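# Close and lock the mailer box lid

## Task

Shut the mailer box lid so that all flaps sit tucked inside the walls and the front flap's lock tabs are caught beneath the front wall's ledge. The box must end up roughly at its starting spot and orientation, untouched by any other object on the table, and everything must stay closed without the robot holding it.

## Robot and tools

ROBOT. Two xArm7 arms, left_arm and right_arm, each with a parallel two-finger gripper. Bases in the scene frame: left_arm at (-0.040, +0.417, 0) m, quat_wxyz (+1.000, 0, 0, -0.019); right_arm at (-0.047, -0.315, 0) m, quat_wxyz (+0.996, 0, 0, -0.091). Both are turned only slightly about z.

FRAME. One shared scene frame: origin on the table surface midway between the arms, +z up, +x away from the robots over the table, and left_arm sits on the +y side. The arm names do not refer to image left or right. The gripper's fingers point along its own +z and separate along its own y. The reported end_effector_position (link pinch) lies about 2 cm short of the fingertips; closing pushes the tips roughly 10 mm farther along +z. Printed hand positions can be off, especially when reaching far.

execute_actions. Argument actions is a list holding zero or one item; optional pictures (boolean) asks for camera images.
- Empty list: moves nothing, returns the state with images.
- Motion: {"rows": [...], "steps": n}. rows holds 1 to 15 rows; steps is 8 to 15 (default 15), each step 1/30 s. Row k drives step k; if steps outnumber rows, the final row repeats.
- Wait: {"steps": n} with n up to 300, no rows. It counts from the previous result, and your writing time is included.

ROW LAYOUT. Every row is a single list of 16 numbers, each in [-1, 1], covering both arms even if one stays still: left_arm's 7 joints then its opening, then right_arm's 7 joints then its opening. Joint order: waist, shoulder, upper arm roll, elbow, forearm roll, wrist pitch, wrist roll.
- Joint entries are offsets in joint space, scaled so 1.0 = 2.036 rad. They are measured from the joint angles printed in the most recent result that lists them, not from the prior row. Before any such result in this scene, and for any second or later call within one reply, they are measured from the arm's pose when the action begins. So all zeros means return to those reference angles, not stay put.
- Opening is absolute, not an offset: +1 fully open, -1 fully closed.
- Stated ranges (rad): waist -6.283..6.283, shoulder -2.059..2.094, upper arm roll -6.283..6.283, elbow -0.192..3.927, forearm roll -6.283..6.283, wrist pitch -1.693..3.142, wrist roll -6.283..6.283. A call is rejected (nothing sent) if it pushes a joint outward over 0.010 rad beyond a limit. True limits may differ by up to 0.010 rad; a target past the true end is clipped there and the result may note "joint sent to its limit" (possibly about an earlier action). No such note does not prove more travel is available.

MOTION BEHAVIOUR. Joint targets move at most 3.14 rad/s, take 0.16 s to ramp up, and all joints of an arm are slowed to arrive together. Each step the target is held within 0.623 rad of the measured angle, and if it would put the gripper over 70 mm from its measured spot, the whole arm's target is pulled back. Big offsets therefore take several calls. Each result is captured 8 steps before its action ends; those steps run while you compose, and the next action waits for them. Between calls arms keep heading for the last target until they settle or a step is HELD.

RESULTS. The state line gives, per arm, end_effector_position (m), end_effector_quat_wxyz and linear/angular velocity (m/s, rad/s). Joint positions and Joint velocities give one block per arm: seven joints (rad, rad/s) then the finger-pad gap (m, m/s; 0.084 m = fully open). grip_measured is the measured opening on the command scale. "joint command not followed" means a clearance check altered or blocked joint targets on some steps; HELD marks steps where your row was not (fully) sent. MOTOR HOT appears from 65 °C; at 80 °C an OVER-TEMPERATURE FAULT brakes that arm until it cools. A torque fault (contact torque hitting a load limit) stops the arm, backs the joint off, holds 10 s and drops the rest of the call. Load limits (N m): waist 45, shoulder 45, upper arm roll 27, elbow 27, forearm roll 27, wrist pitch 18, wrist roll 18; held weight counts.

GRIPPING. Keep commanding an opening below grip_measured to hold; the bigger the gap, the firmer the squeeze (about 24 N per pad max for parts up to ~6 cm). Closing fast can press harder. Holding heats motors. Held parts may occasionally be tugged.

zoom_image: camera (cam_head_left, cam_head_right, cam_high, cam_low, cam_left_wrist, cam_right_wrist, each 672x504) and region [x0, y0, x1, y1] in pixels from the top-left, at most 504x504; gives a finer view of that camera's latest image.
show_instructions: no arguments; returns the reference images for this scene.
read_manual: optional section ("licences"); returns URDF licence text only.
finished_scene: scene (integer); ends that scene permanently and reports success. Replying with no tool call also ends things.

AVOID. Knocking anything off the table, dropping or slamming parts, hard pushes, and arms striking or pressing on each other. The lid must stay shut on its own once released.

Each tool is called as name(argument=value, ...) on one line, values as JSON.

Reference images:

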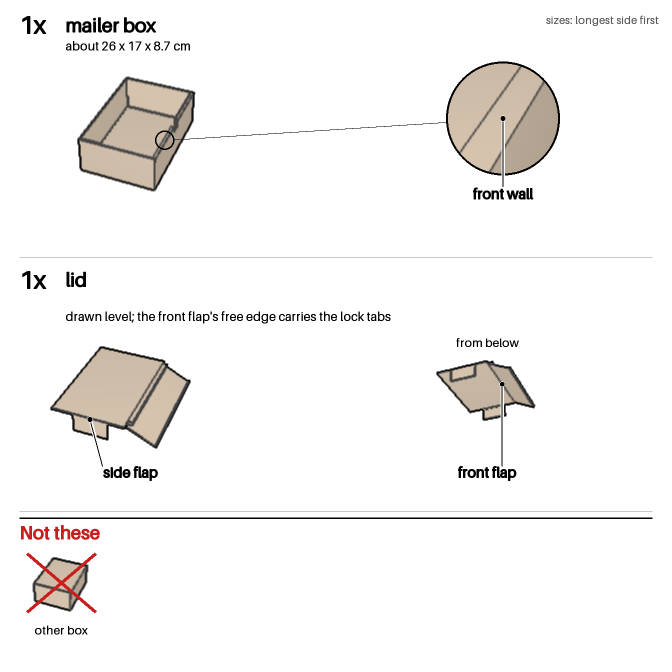

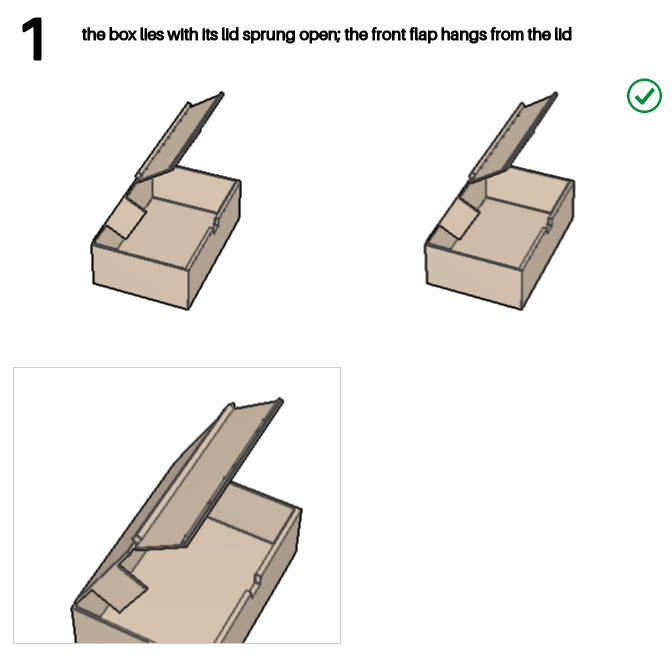

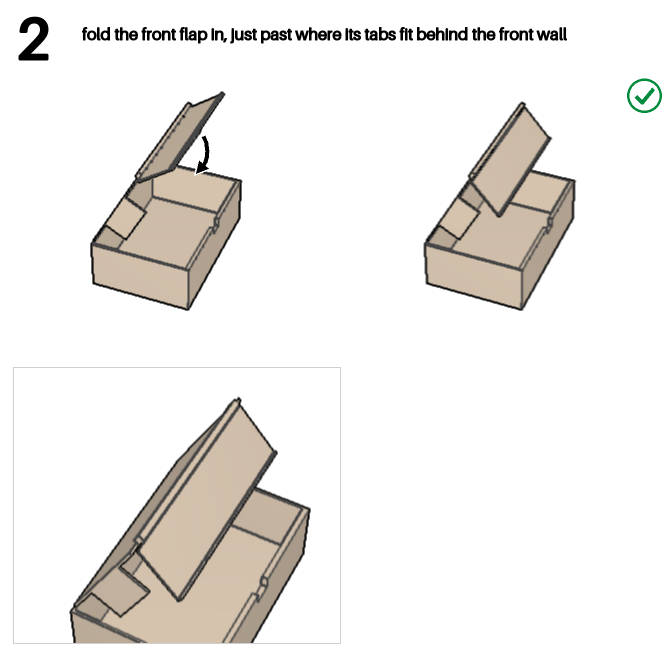

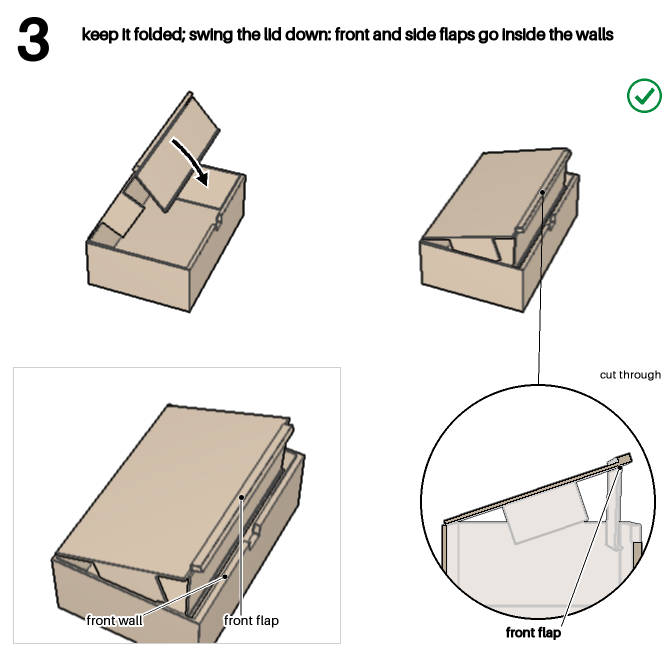

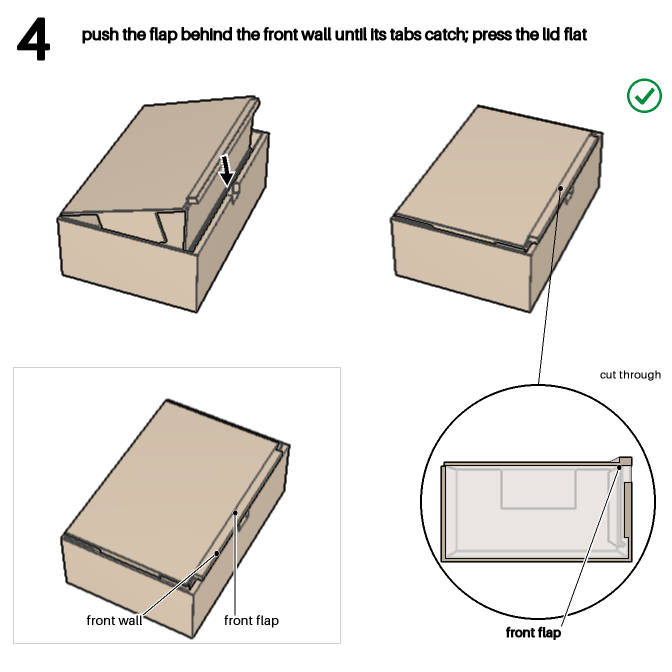

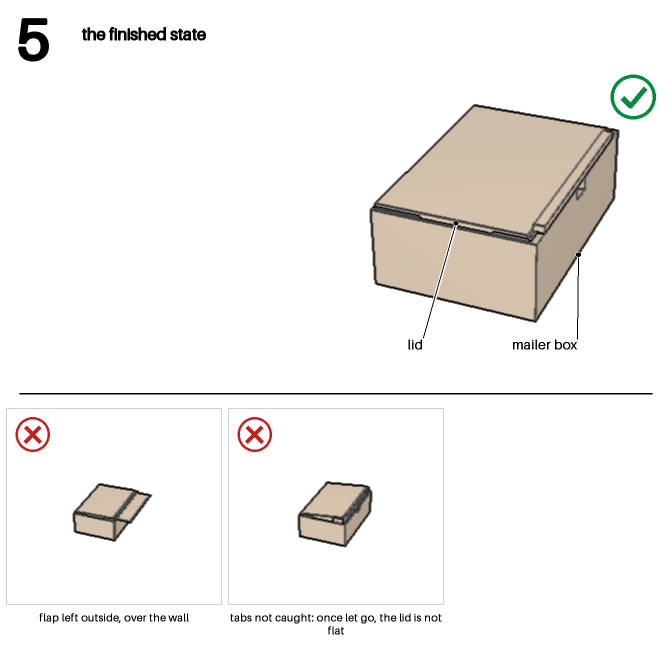

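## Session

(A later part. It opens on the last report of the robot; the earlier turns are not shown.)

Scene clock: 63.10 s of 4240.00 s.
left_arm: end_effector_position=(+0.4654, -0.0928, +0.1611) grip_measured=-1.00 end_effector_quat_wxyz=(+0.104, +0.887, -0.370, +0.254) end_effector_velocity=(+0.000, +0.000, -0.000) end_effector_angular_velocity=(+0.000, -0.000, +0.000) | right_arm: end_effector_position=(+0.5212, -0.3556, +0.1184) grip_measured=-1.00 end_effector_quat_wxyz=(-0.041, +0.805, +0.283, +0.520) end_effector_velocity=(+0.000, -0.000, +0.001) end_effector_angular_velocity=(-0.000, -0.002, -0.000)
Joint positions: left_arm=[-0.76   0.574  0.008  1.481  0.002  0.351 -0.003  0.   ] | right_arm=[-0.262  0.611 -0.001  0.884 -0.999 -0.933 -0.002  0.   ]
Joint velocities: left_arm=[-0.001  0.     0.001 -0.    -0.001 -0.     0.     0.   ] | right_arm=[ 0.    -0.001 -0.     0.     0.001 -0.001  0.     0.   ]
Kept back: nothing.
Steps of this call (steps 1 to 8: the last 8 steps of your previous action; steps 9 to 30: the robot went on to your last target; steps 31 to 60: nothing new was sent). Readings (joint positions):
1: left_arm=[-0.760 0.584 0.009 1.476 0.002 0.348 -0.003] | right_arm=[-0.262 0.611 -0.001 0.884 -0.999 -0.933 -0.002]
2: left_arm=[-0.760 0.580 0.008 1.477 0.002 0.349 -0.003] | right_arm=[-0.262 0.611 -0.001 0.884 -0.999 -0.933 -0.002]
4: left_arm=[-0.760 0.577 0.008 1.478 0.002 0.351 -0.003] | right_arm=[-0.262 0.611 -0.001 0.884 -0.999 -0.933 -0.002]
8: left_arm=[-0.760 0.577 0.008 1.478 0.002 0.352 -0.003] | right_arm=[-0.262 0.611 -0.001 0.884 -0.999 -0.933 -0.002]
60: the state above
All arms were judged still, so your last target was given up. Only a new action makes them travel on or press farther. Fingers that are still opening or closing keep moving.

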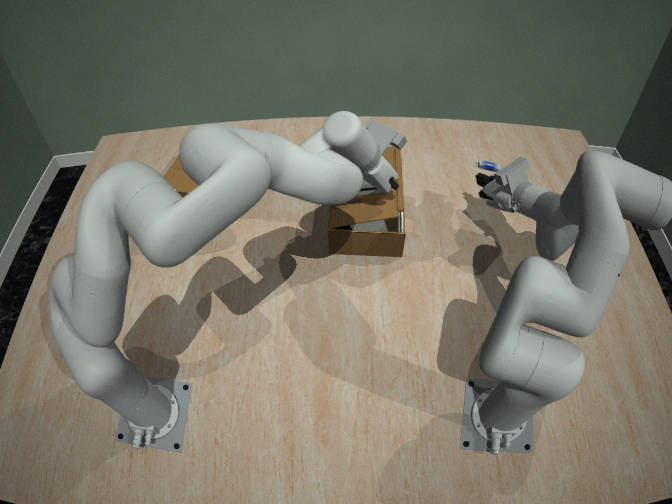

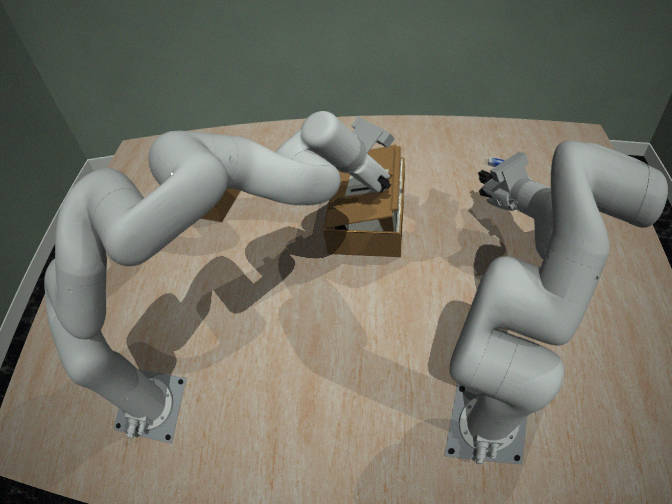

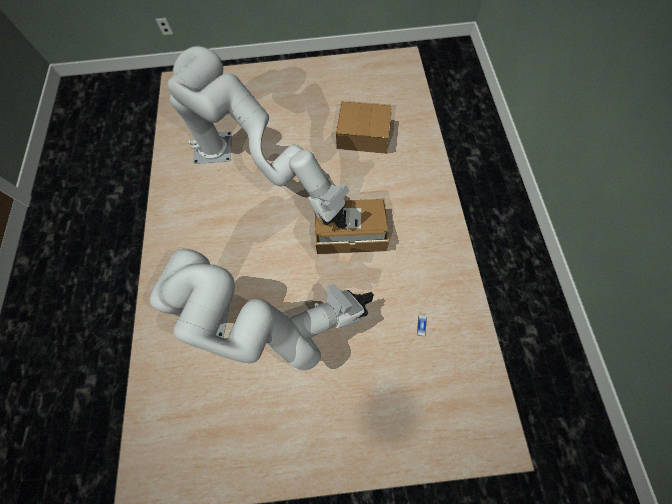

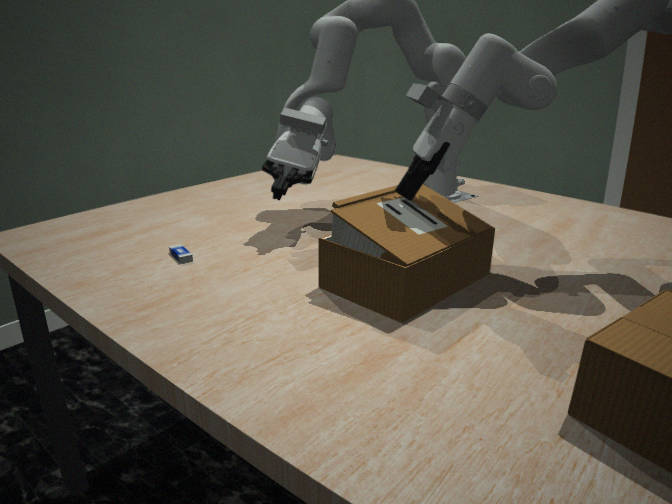

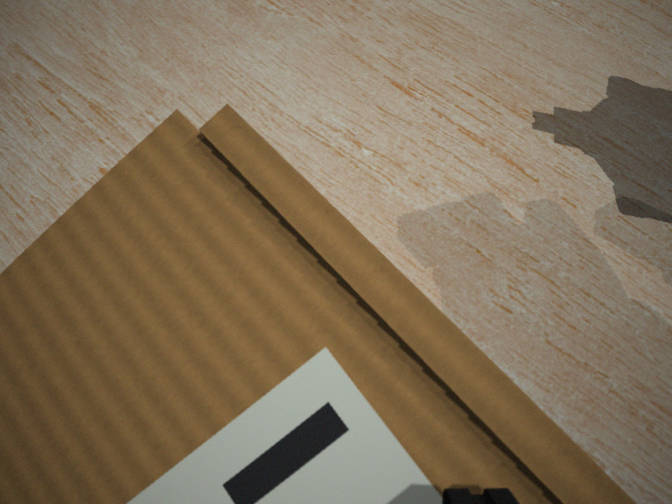

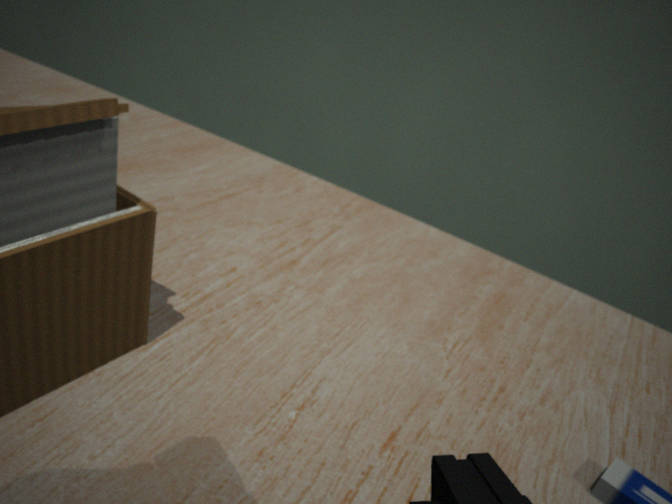

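execute_actions(actions=[{"rows":[[0.02,-0.045,0,0,0,0.045,0,-1,0,0,0,0,0,0,0,-1]]}])

execute_actions(actions=[{"steps":40}], pictures=true)

zoom_image(camera="cam_head_left", region=[300,120,450,270])

Scene clock: 64.00 s of 4240.00 s.
left_arm: end_effector_position=(+0.4824, -0.0687, +0.2096) grip_measured=-1.00 end_effector_quat_wxyz=(+0.100, +0.893, -0.351, +0.262) end_effector_velocity=(+0.091, +0.081, +0.198) end_effector_angular_velocity=(-0.110, -0.151, +0.171) | right_arm: end_effector_position=(+0.5212, -0.3556, +0.1184) grip_measured=-1.00 end_effector_quat_wxyz=(-0.041, +0.805, +0.283, +0.520) end_effector_velocity=(-0.000, +0.001, -0.001) end_effector_angular_velocity=(+0.001, +0.002, +0.002)
Joint positions: left_arm=[-0.723  0.489  0.012  1.486  0.001  0.428 -0.003  0.   ] | right_arm=[-0.262  0.611 -0.001  0.884 -0.999 -0.933 -0.002  0.   ]
Joint velocities: left_arm=[ 0.118 -0.263  0.057  0.078 -0.002  0.156 -0.001  0.   ] | right_arm=[ 0.002  0.001 -0.    -0.    -0.     0.     0.     0.   ]
Steps of this call (steps 1 to 20: nothing new was sent; steps 21 to 27: the first 7 steps of this action). Readings (joint positions):
21: left_arm=[-0.760 0.573 0.008 1.481 0.002 0.351 -0.003] | right_arm=[-0.262 0.611 -0.001 0.884 -0.999 -0.933 -0.002]
22: left_arm=[-0.758 0.569 0.007 1.479 0.002 0.359 -0.003] | right_arm=[-0.262 0.611 -0.001 0.884 -0.999 -0.933 -0.002]
24: left_arm=[-0.744 0.537 0.004 1.475 0.002 0.396 -0.003] | right_arm=[-0.262 0.611 -0.001 0.884 -0.999 -0.933 -0.002]
27: the state above

Scene clock: 65.33 s of 4240.00 s.
left_arm: end_effector_position=(+0.4797, -0.0661, +0.2084) grip_measured=-1.00 end_effector_quat_wxyz=(+0.099, +0.895, -0.352, +0.256) end_effector_velocity=(+0.000, -0.000, +0.000) end_effector_angular_velocity=(-0.001, -0.000, +0.000) | right_arm: end_effector_position=(+0.5212, -0.3556, +0.1184) grip_measured=-1.00 end_effector_quat_wxyz=(-0.041, +0.805, +0.283, +0.520) end_effector_velocity=(-0.000, -0.001, -0.000) end_effector_angular_velocity=(+0.001, -0.000, -0.001)
Joint positions: left_arm=[-0.72   0.482  0.008  1.481  0.002  0.442 -0.003  0.   ] | right_arm=[-0.262  0.611 -0.001  0.884 -0.999 -0.933 -0.002  0.   ]
Joint velocities: left_arm=[-0.     0.     0.     0.001 -0.    -0.    -0.     0.   ] | right_arm=[-0.002  0.001  0.    -0.    -0.    -0.001 -0.     0.   ]
Kept back: nothing.
Steps of this call (steps 1 to 8: the last 8 steps of your previous action; steps 9 to 30: the robot went on to your last target; steps 31 to 40: nothing new was sent). Readings (joint positions):
1: left_arm=[-0.720 0.482 0.013 1.487 0.001 0.432 -0.003] | right_arm=[-0.262 0.611 -0.001 0.884 -0.999 -0.933 -0.002]
2: left_arm=[-0.719 0.480 0.012 1.486 0.001 0.436 -0.003] | right_arm=[-0.262 0.611 -0.001 0.884 -0.999 -0.933 -0.002]
4: left_arm=[-0.719 0.482 0.009 1.482 0.001 0.440 -0.003] | right_arm=[-0.262 0.611 -0.001 0.884 -0.999 -0.933 -0.002]
8: left_arm=[-0.721 0.485 0.006 1.479 0.002 0.443 -0.003] | right_arm=[-0.262 0.611 -0.001 0.884 -0.999 -0.933 -0.002]
40: the state above
All arms were judged still, so your last target was given up. Only a new action makes them travel on or press farther. Fingers that are still opening or closing keep moving.

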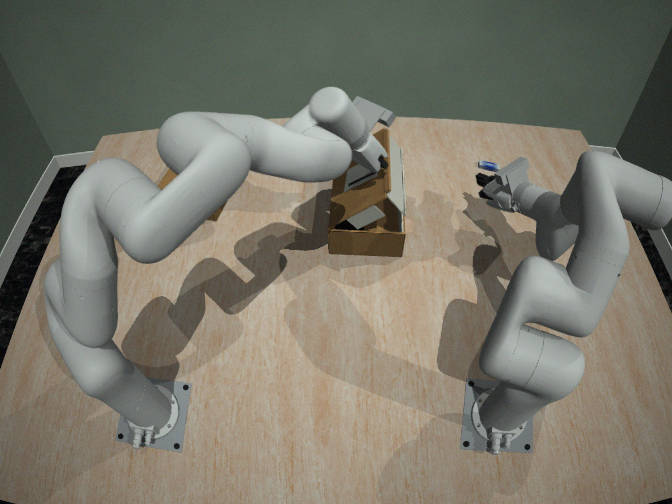

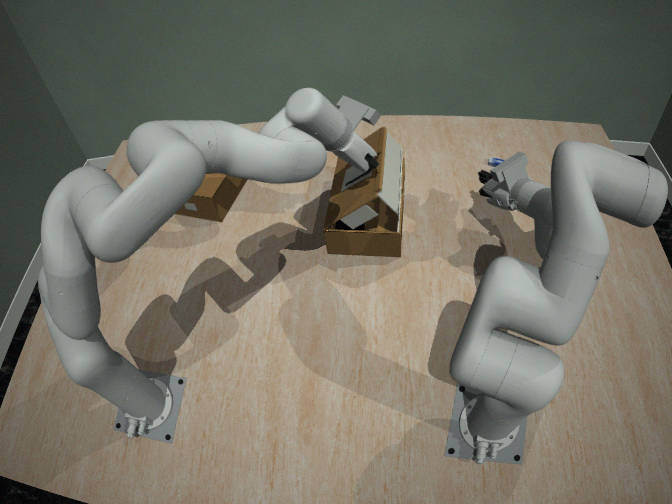

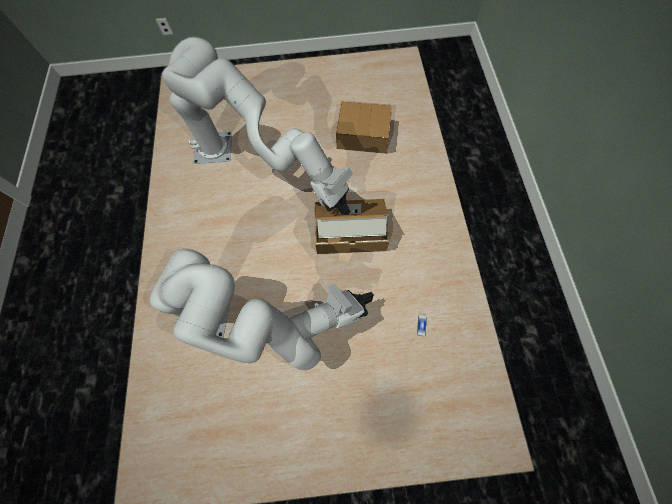

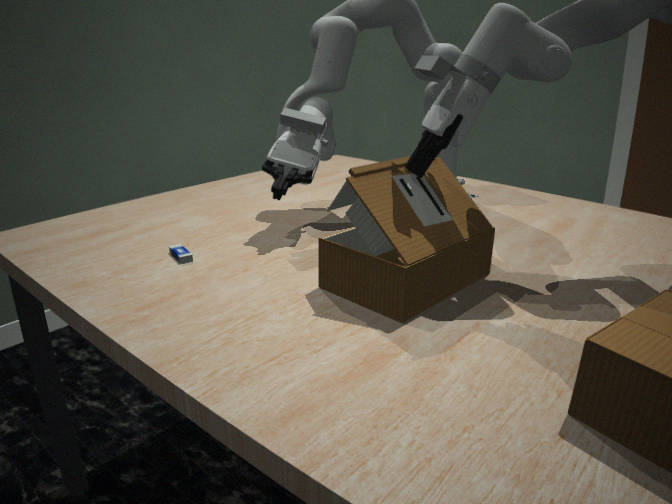

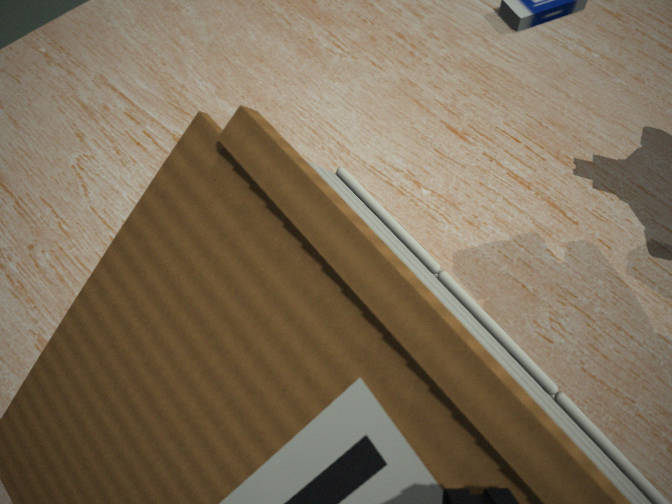

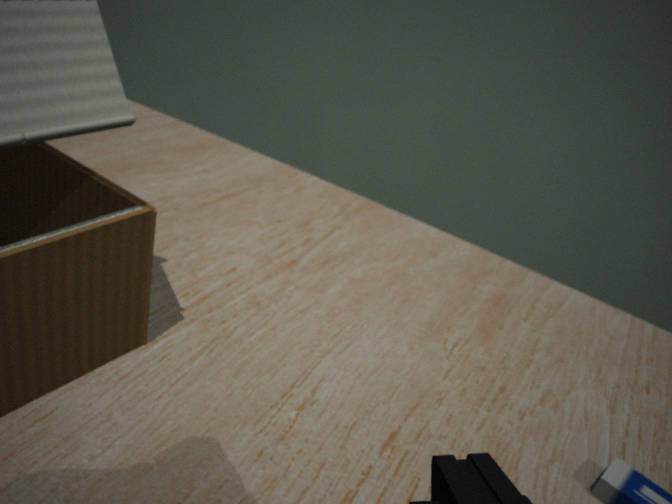

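Region (300, 120, 450, 270) of cam_head_left's 672x504 image, scaled by 3.360, with more detail than that image has.

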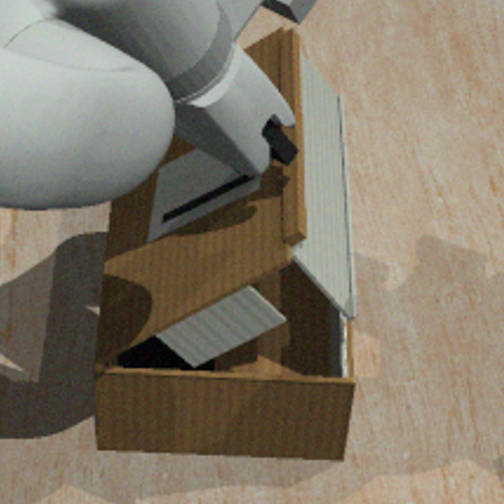

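execute_actions(actions=[{"rows":[[0,0,0,0,0,0,0,-1,0,-0.163,0,-0.395,0.49,-0.229,0,-1]]}])

execute_actions(actions=[{"steps":30}])

execute_actions(actions=[{"rows":[[0,0,0,0,0,0,0,-1,0.451,0,0,0,0,0,0,-1]]}])

execute_actions(actions=[{"steps":30}], pictures=true)

Scene clock: 66.77 s of 4240.00 s.
left_arm: end_effector_position=(+0.4797, -0.0661, +0.2084) grip_measured=-1.00 end_effector_quat_wxyz=(+0.099, +0.895, -0.352, +0.256) end_effector_velocity=(+0.001, +0.001, +0.000) end_effector_angular_velocity=(-0.000, -0.000, +0.002) | right_arm: end_effector_position=(+0.4876, -0.3712, +0.1582) grip_measured=-1.00 end_effector_quat_wxyz=(-0.044, +0.805, +0.160, +0.570) end_effector_velocity=(-0.303, -0.172, +0.172) end_effector_angular_velocity=(+0.944, -0.285, -1.549)
Joint positions: left_arm=[-0.72   0.482  0.008  1.481  0.002  0.442 -0.003  0.   ] | right_arm=[-0.262  0.493 -0.001  0.653 -0.766 -1.099 -0.002  0.   ]
Joint velocities: left_arm=[ 0.001  0.     0.001  0.    -0.    -0.    -0.     0.   ] | right_arm=[-0.007 -0.778 -0.008 -1.677  1.67  -1.04  -0.     0.   ]
Steps of this call (steps 1 to 36: nothing new was sent; steps 37 to 43: the first 7 steps of this action). Readings (joint positions):
37: left_arm=[-0.720 0.482 0.008 1.481 0.002 0.442 -0.003] | right_arm=[-0.262 0.611 -0.001 0.884 -0.998 -0.934 -0.002]
38: left_arm=[-0.720 0.482 0.008 1.481 0.002 0.442 -0.003] | right_arm=[-0.262 0.608 -0.001 0.877 -0.991 -0.940 -0.002]
40: left_arm=[-0.720 0.482 0.008 1.481 0.002 0.442 -0.003] | right_arm=[-0.262 0.578 -0.001 0.819 -0.931 -0.984 -0.002]
43: the state above

Scene clock: 67.77 s of 4240.00 s.
left_arm: end_effector_position=(+0.4797, -0.0661, +0.2084) grip_measured=-1.00 end_effector_quat_wxyz=(+0.099, +0.895, -0.352, +0.256) end_effector_velocity=(+0.000, +0.000, +0.000) end_effector_angular_velocity=(-0.000, +0.000, +0.001) | right_arm: end_effector_position=(+0.3152, -0.4871, +0.1629) grip_measured=-1.00 end_effector_quat_wxyz=(+0.125, +0.805, -0.181, +0.551) end_effector_velocity=(-0.001, -0.000, +0.000) end_effector_angular_velocity=(-0.001, -0.001, -0.002)
Joint positions: left_arm=[-0.72   0.482  0.008  1.481  0.002  0.442 -0.003  0.   ] | right_arm=[-0.262  0.28  -0.001  0.081 -0.002 -1.4   -0.002  0.   ]
Joint velocities: left_arm=[-0.001 -0.     0.001  0.    -0.     0.    -0.001  0.   ] | right_arm=[ 0.    -0.    -0.001 -0.003  0.002 -0.004  0.     0.   ]
Kept back: nothing.
Steps of this call (steps 1 to 8: the last 8 steps of your previous action; steps 9 to 30: the robot went on to your last target). Readings (joint positions):
1: left_arm=[-0.720 0.482 0.008 1.481 0.002 0.442 -0.003] | right_arm=[-0.262 0.469 -0.001 0.598 -0.711 -1.132 -0.002]
2: left_arm=[-0.720 0.482 0.008 1.481 0.002 0.442 -0.003] | right_arm=[-0.263 0.449 -0.002 0.546 -0.658 -1.160 -0.002]
4: left_arm=[-0.720 0.482 0.008 1.481 0.002 0.442 -0.003] | right_arm=[-0.262 0.417 -0.001 0.454 -0.552 -1.206 -0.002]
8: left_arm=[-0.720 0.482 0.008 1.481 0.002 0.442 -0.003] | right_arm=[-0.263 0.364 -0.002 0.311 -0.343 -1.280 -0.002]
30: the state above

Scene clock: 68.00 s of 4240.00 s.
left_arm: end_effector_position=(+0.4797, -0.0661, +0.2084) grip_measured=-1.00 end_effector_quat_wxyz=(+0.099, +0.895, -0.352, +0.256) end_effector_velocity=(-0.000, -0.000, -0.000) end_effector_angular_velocity=(-0.001, +0.001, -0.000) | right_arm: end_effector_position=(+0.3403, -0.4197, +0.1629) grip_measured=-1.00 end_effector_quat_wxyz=(+0.075, +0.818, -0.108, +0.560) end_effector_velocity=(+0.117, +0.434, -0.001) end_effector_angular_velocity=(+0.002, +0.005, +1.118)
Joint positions: left_arm=[-0.72   0.482  0.008  1.481  0.002  0.442 -0.003  0.   ] | right_arm=[-0.084  0.28  -0.001  0.081 -0.002 -1.4   -0.002  0.   ]
Joint velocities: left_arm=[ 0.001  0.    -0.001 -0.    -0.001  0.     0.     0.   ] | right_arm=[ 1.112  0.001  0.006 -0.002 -0.001  0.002 -0.001  0.   ]
Steps of this call (steps 1 to 7: the first 7 steps of this action). Readings (joint positions):
1: left_arm=[-0.720 0.482 0.008 1.481 0.002 0.442 -0.003] | right_arm=[-0.262 0.280 -0.002 0.081 -0.002 -1.400 -0.002]
2: left_arm=[-0.720 0.482 0.008 1.481 0.002 0.442 -0.003] | right_arm=[-0.256 0.280 -0.003 0.081 -0.002 -1.400 -0.002]
4: left_arm=[-0.720 0.482 0.008 1.481 0.002 0.442 -0.003] | right_arm=[-0.202 0.280 -0.005 0.081 -0.001 -1.400 -0.002]
7: the state above

Scene clock: 69.00 s of 4240.00 s.
left_arm: end_effector_position=(+0.4797, -0.0661, +0.2084) grip_measured=-1.00 end_effector_quat_wxyz=(+0.099, +0.895, -0.352, +0.256) end_effector_velocity=(+0.000, +0.001, -0.000) end_effector_angular_velocity=(-0.001, +0.001, +0.002) | right_arm: end_effector_position=(+0.3103, -0.1320, +0.1628) grip_measured=-1.00 end_effector_quat_wxyz=(-0.132, +0.802, +0.194, +0.549) end_effector_velocity=(-0.002, +0.004, -0.000) end_effector_angular_velocity=(+0.001, +0.001, +0.012)
Joint positions: left_arm=[-0.72   0.482  0.008  1.481  0.002  0.442 -0.003  0.   ] | right_arm=[ 0.654  0.28  -0.002  0.081 -0.002 -1.4   -0.002  0.   ]
Joint velocities: left_arm=[ 0.001 -0.     0.    -0.    -0.002  0.    -0.     0.   ] | right_arm=[ 0.008  0.     0.003  0.    -0.001  0.001  0.     0.   ]
Kept back: nothing.
Steps of this call (steps 1 to 8: the last 8 steps of your previous action; steps 9 to 30: the robot went on to your last target). Readings (joint positions):
1: left_arm=[-0.720 0.482 0.008 1.481 0.002 0.442 -0.003] | right_arm=[-0.047 0.280 -0.001 0.081 -0.002 -1.400 -0.002]
2: left_arm=[-0.720 0.482 0.008 1.481 0.002 0.442 -0.003] | right_arm=[-0.011 0.280 -0.001 0.081 -0.002 -1.400 -0.002]
4: left_arm=[-0.720 0.482 0.008 1.481 0.002 0.442 -0.003] | right_arm=[0.062 0.280 -0.001 0.081 -0.002 -1.400 -0.002]
8: left_arm=[-0.720 0.482 0.008 1.481 0.002 0.442 -0.003] | right_arm=[0.208 0.280 -0.001 0.081 -0.002 -1.400 -0.002]
30: the state above

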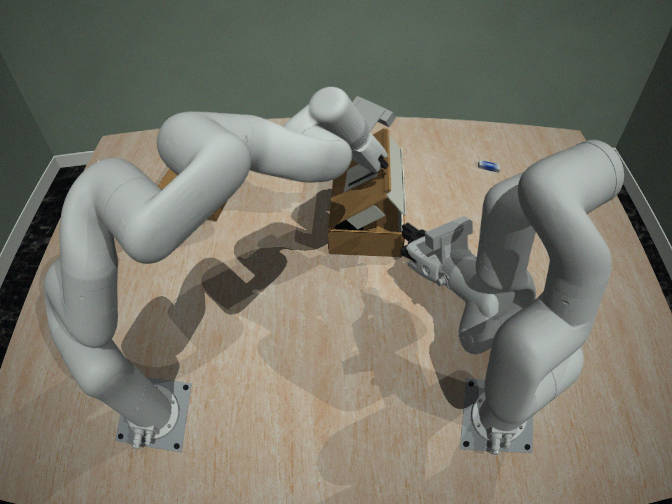

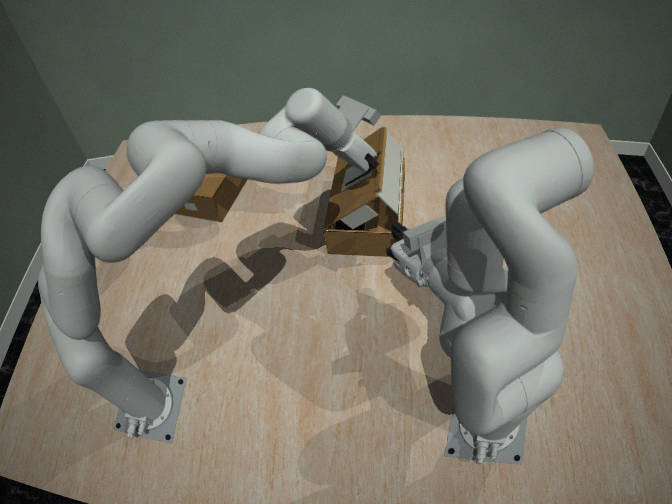

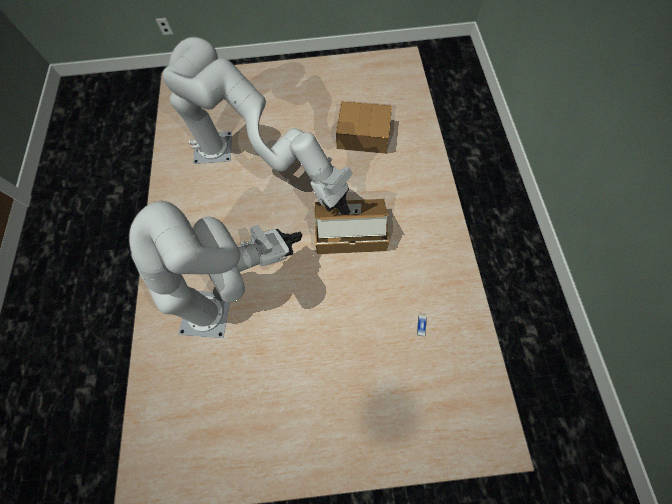

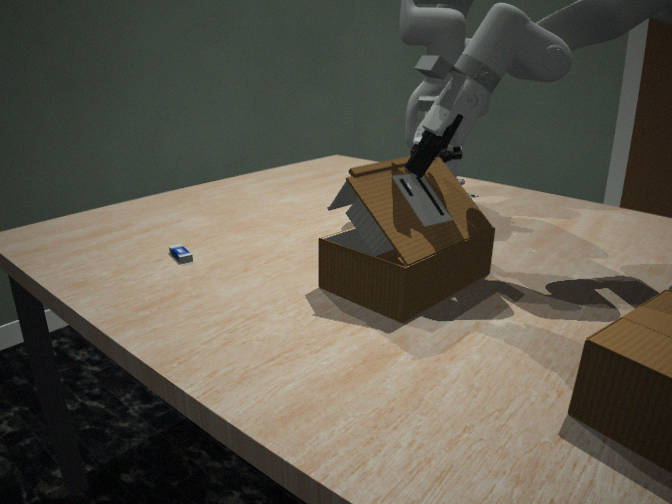

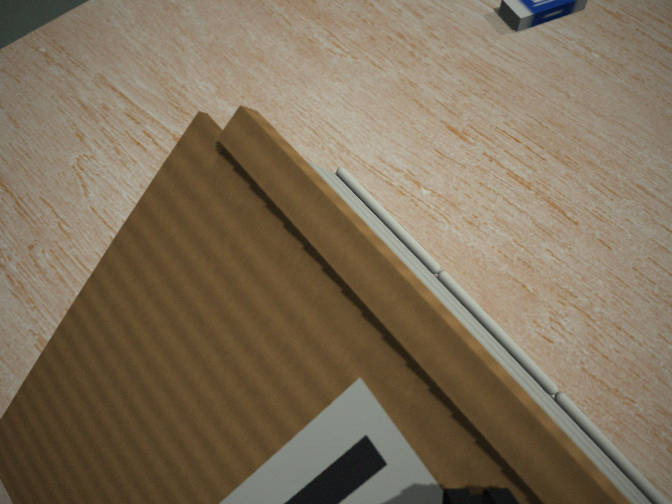

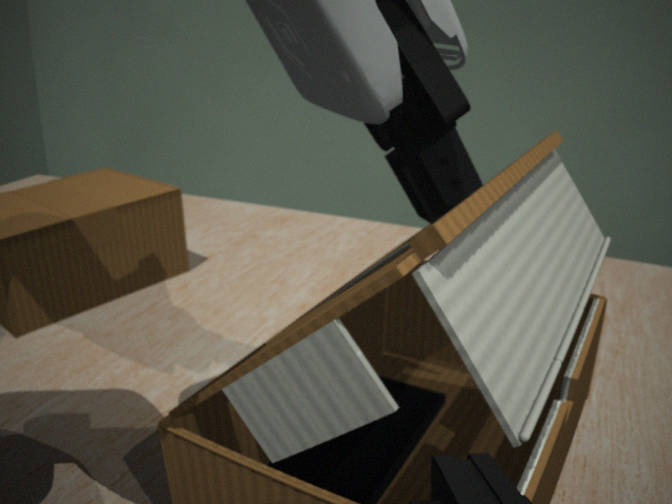

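execute_actions(actions=[{"rows":[[0,0,0,0,0,0,0,-1,0,0.1,0,0.143,0,0.044,0,-1]]}])

execute_actions(actions=[{"steps":25}], pictures=true)

Scene clock: 69.47 s of 4240.00 s.
left_arm: end_effector_position=(+0.4797, -0.0661, +0.2084) grip_measured=-1.00 end_effector_quat_wxyz=(+0.099, +0.895, -0.352, +0.256) end_effector_velocity=(+0.001, +0.001, -0.000) end_effector_angular_velocity=(-0.000, +0.000, +0.004) | right_arm: end_effector_position=(+0.3612, -0.1058, +0.1435) grip_measured=-1.00 end_effector_quat_wxyz=(-0.132, +0.802, +0.194, +0.550) end_effector_velocity=(+0.298, +0.149, -0.119) end_effector_angular_velocity=(+0.009, -0.022, -0.007)
Joint positions: left_arm=[-0.72   0.482  0.008  1.481  0.002  0.442 -0.003  0.   ] | right_arm=[ 0.655  0.419 -0.002  0.281 -0.002 -1.339 -0.002  0.   ]
Joint velocities: left_arm=[ 0.002  0.     0.001 -0.    -0.    -0.    -0.001  0.   ] | right_arm=[-0.006  0.818 -0.     1.192  0.001  0.35   0.     0.   ]
Steps of this call (steps 1 to 7: the robot went on to your last target; steps 8 to 14: the first 7 steps of this action). Readings (joint positions):
8: left_arm=[-0.720 0.482 0.008 1.481 0.002 0.442 -0.003] | right_arm=[0.655 0.280 -0.001 0.081 -0.002 -1.399 -0.002]
9: left_arm=[-0.720 0.482 0.008 1.481 0.002 0.442 -0.003] | right_arm=[0.655 0.284 -0.002 0.087 -0.002 -1.397 -0.002]
11: left_arm=[-0.720 0.482 0.008 1.481 0.002 0.442 -0.003] | right_arm=[0.655 0.323 -0.002 0.141 -0.002 -1.380 -0.002]
14: the state above

Scene clock: 70.30 s of 4240.00 s.
left_arm: end_effector_position=(+0.4797, -0.0660, +0.2085) grip_measured=-1.00 end_effector_quat_wxyz=(+0.099, +0.895, -0.352, +0.256) end_effector_velocity=(+0.001, +0.000, +0.000) end_effector_angular_velocity=(-0.001, -0.001, +0.001) | right_arm: end_effector_position=(+0.3832, -0.0949, +0.1323) grip_measured=-1.00 end_effector_quat_wxyz=(-0.131, +0.803, +0.194, +0.548) end_effector_velocity=(+0.000, -0.001, +0.001) end_effector_angular_velocity=(+0.001, -0.002, -0.001)
Joint positions: left_arm=[-0.72   0.482  0.008  1.481  0.002  0.442 -0.003  0.   ] | right_arm=[ 0.654  0.483 -0.002  0.372 -0.002 -1.31  -0.002  0.   ]
Joint velocities: left_arm=[ 0.    -0.     0.     0.001 -0.    -0.    -0.     0.   ] | right_arm=[-0.002 -0.     0.    -0.    -0.    -0.002 -0.     0.   ]
Kept back: nothing.
Steps of this call (steps 1 to 8: the last 8 steps of your previous action; steps 9 to 25: the robot went on to your last target). Readings (joint positions):
1: left_arm=[-0.720 0.482 0.008 1.481 0.002 0.442 -0.003] | right_arm=[0.655 0.443 -0.002 0.316 -0.002 -1.328 -0.002]
2: left_arm=[-0.720 0.482 0.008 1.481 0.002 0.442 -0.003] | right_arm=[0.655 0.459 -0.002 0.339 -0.002 -1.321 -0.002]
4: left_arm=[-0.720 0.482 0.008 1.481 0.002 0.442 -0.003] | right_arm=[0.654 0.475 -0.002 0.360 -0.002 -1.314 -0.002]
8: left_arm=[-0.720 0.482 0.008 1.481 0.002 0.442 -0.003] | right_arm=[0.654 0.482 -0.002 0.368 -0.002 -1.311 -0.002]
25: the state above

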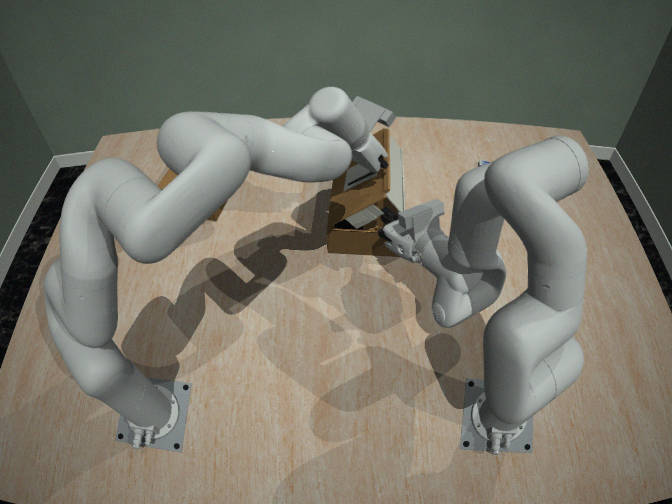

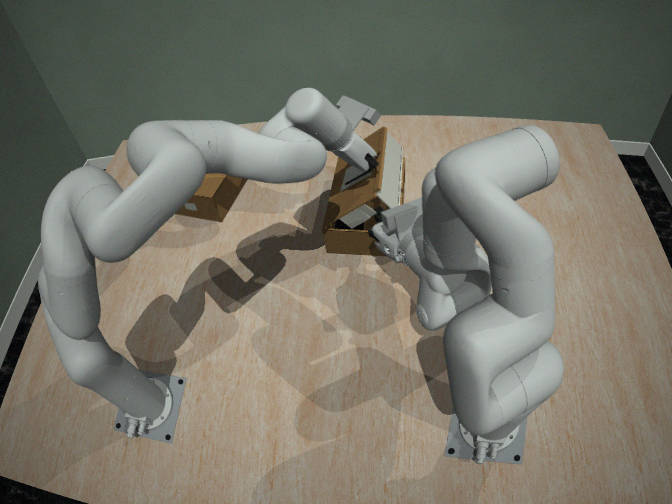

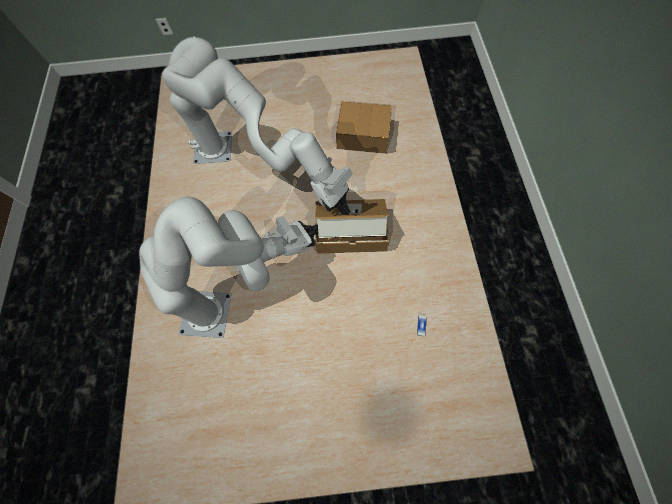

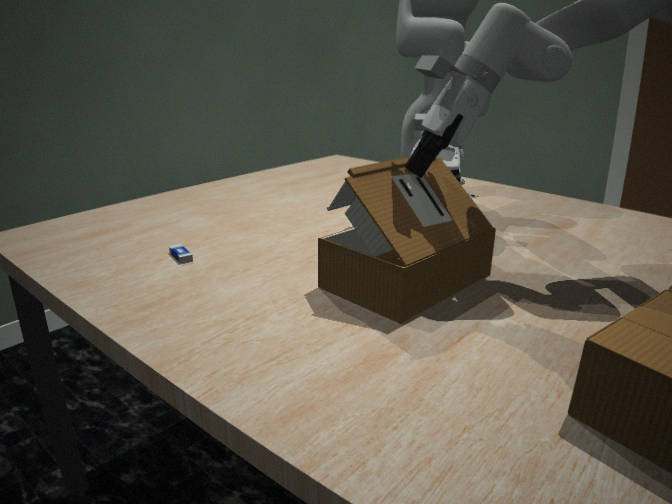

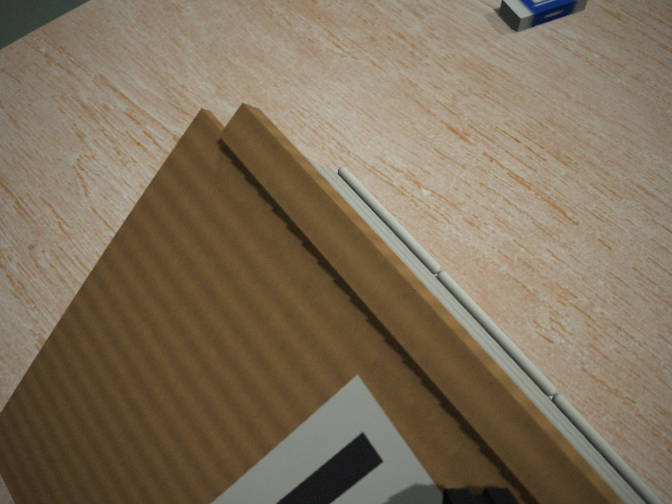

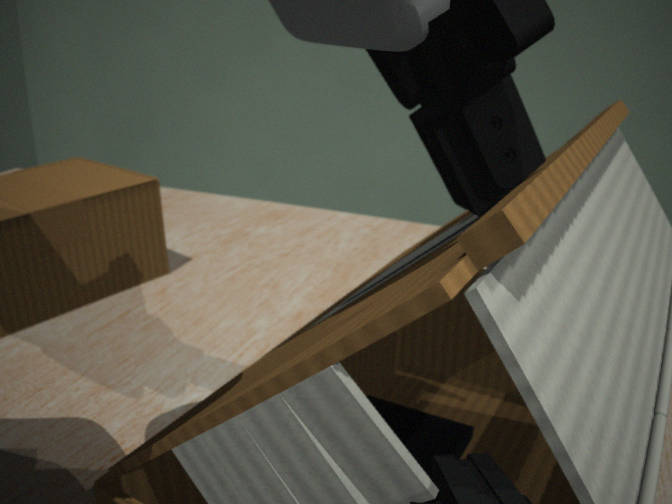

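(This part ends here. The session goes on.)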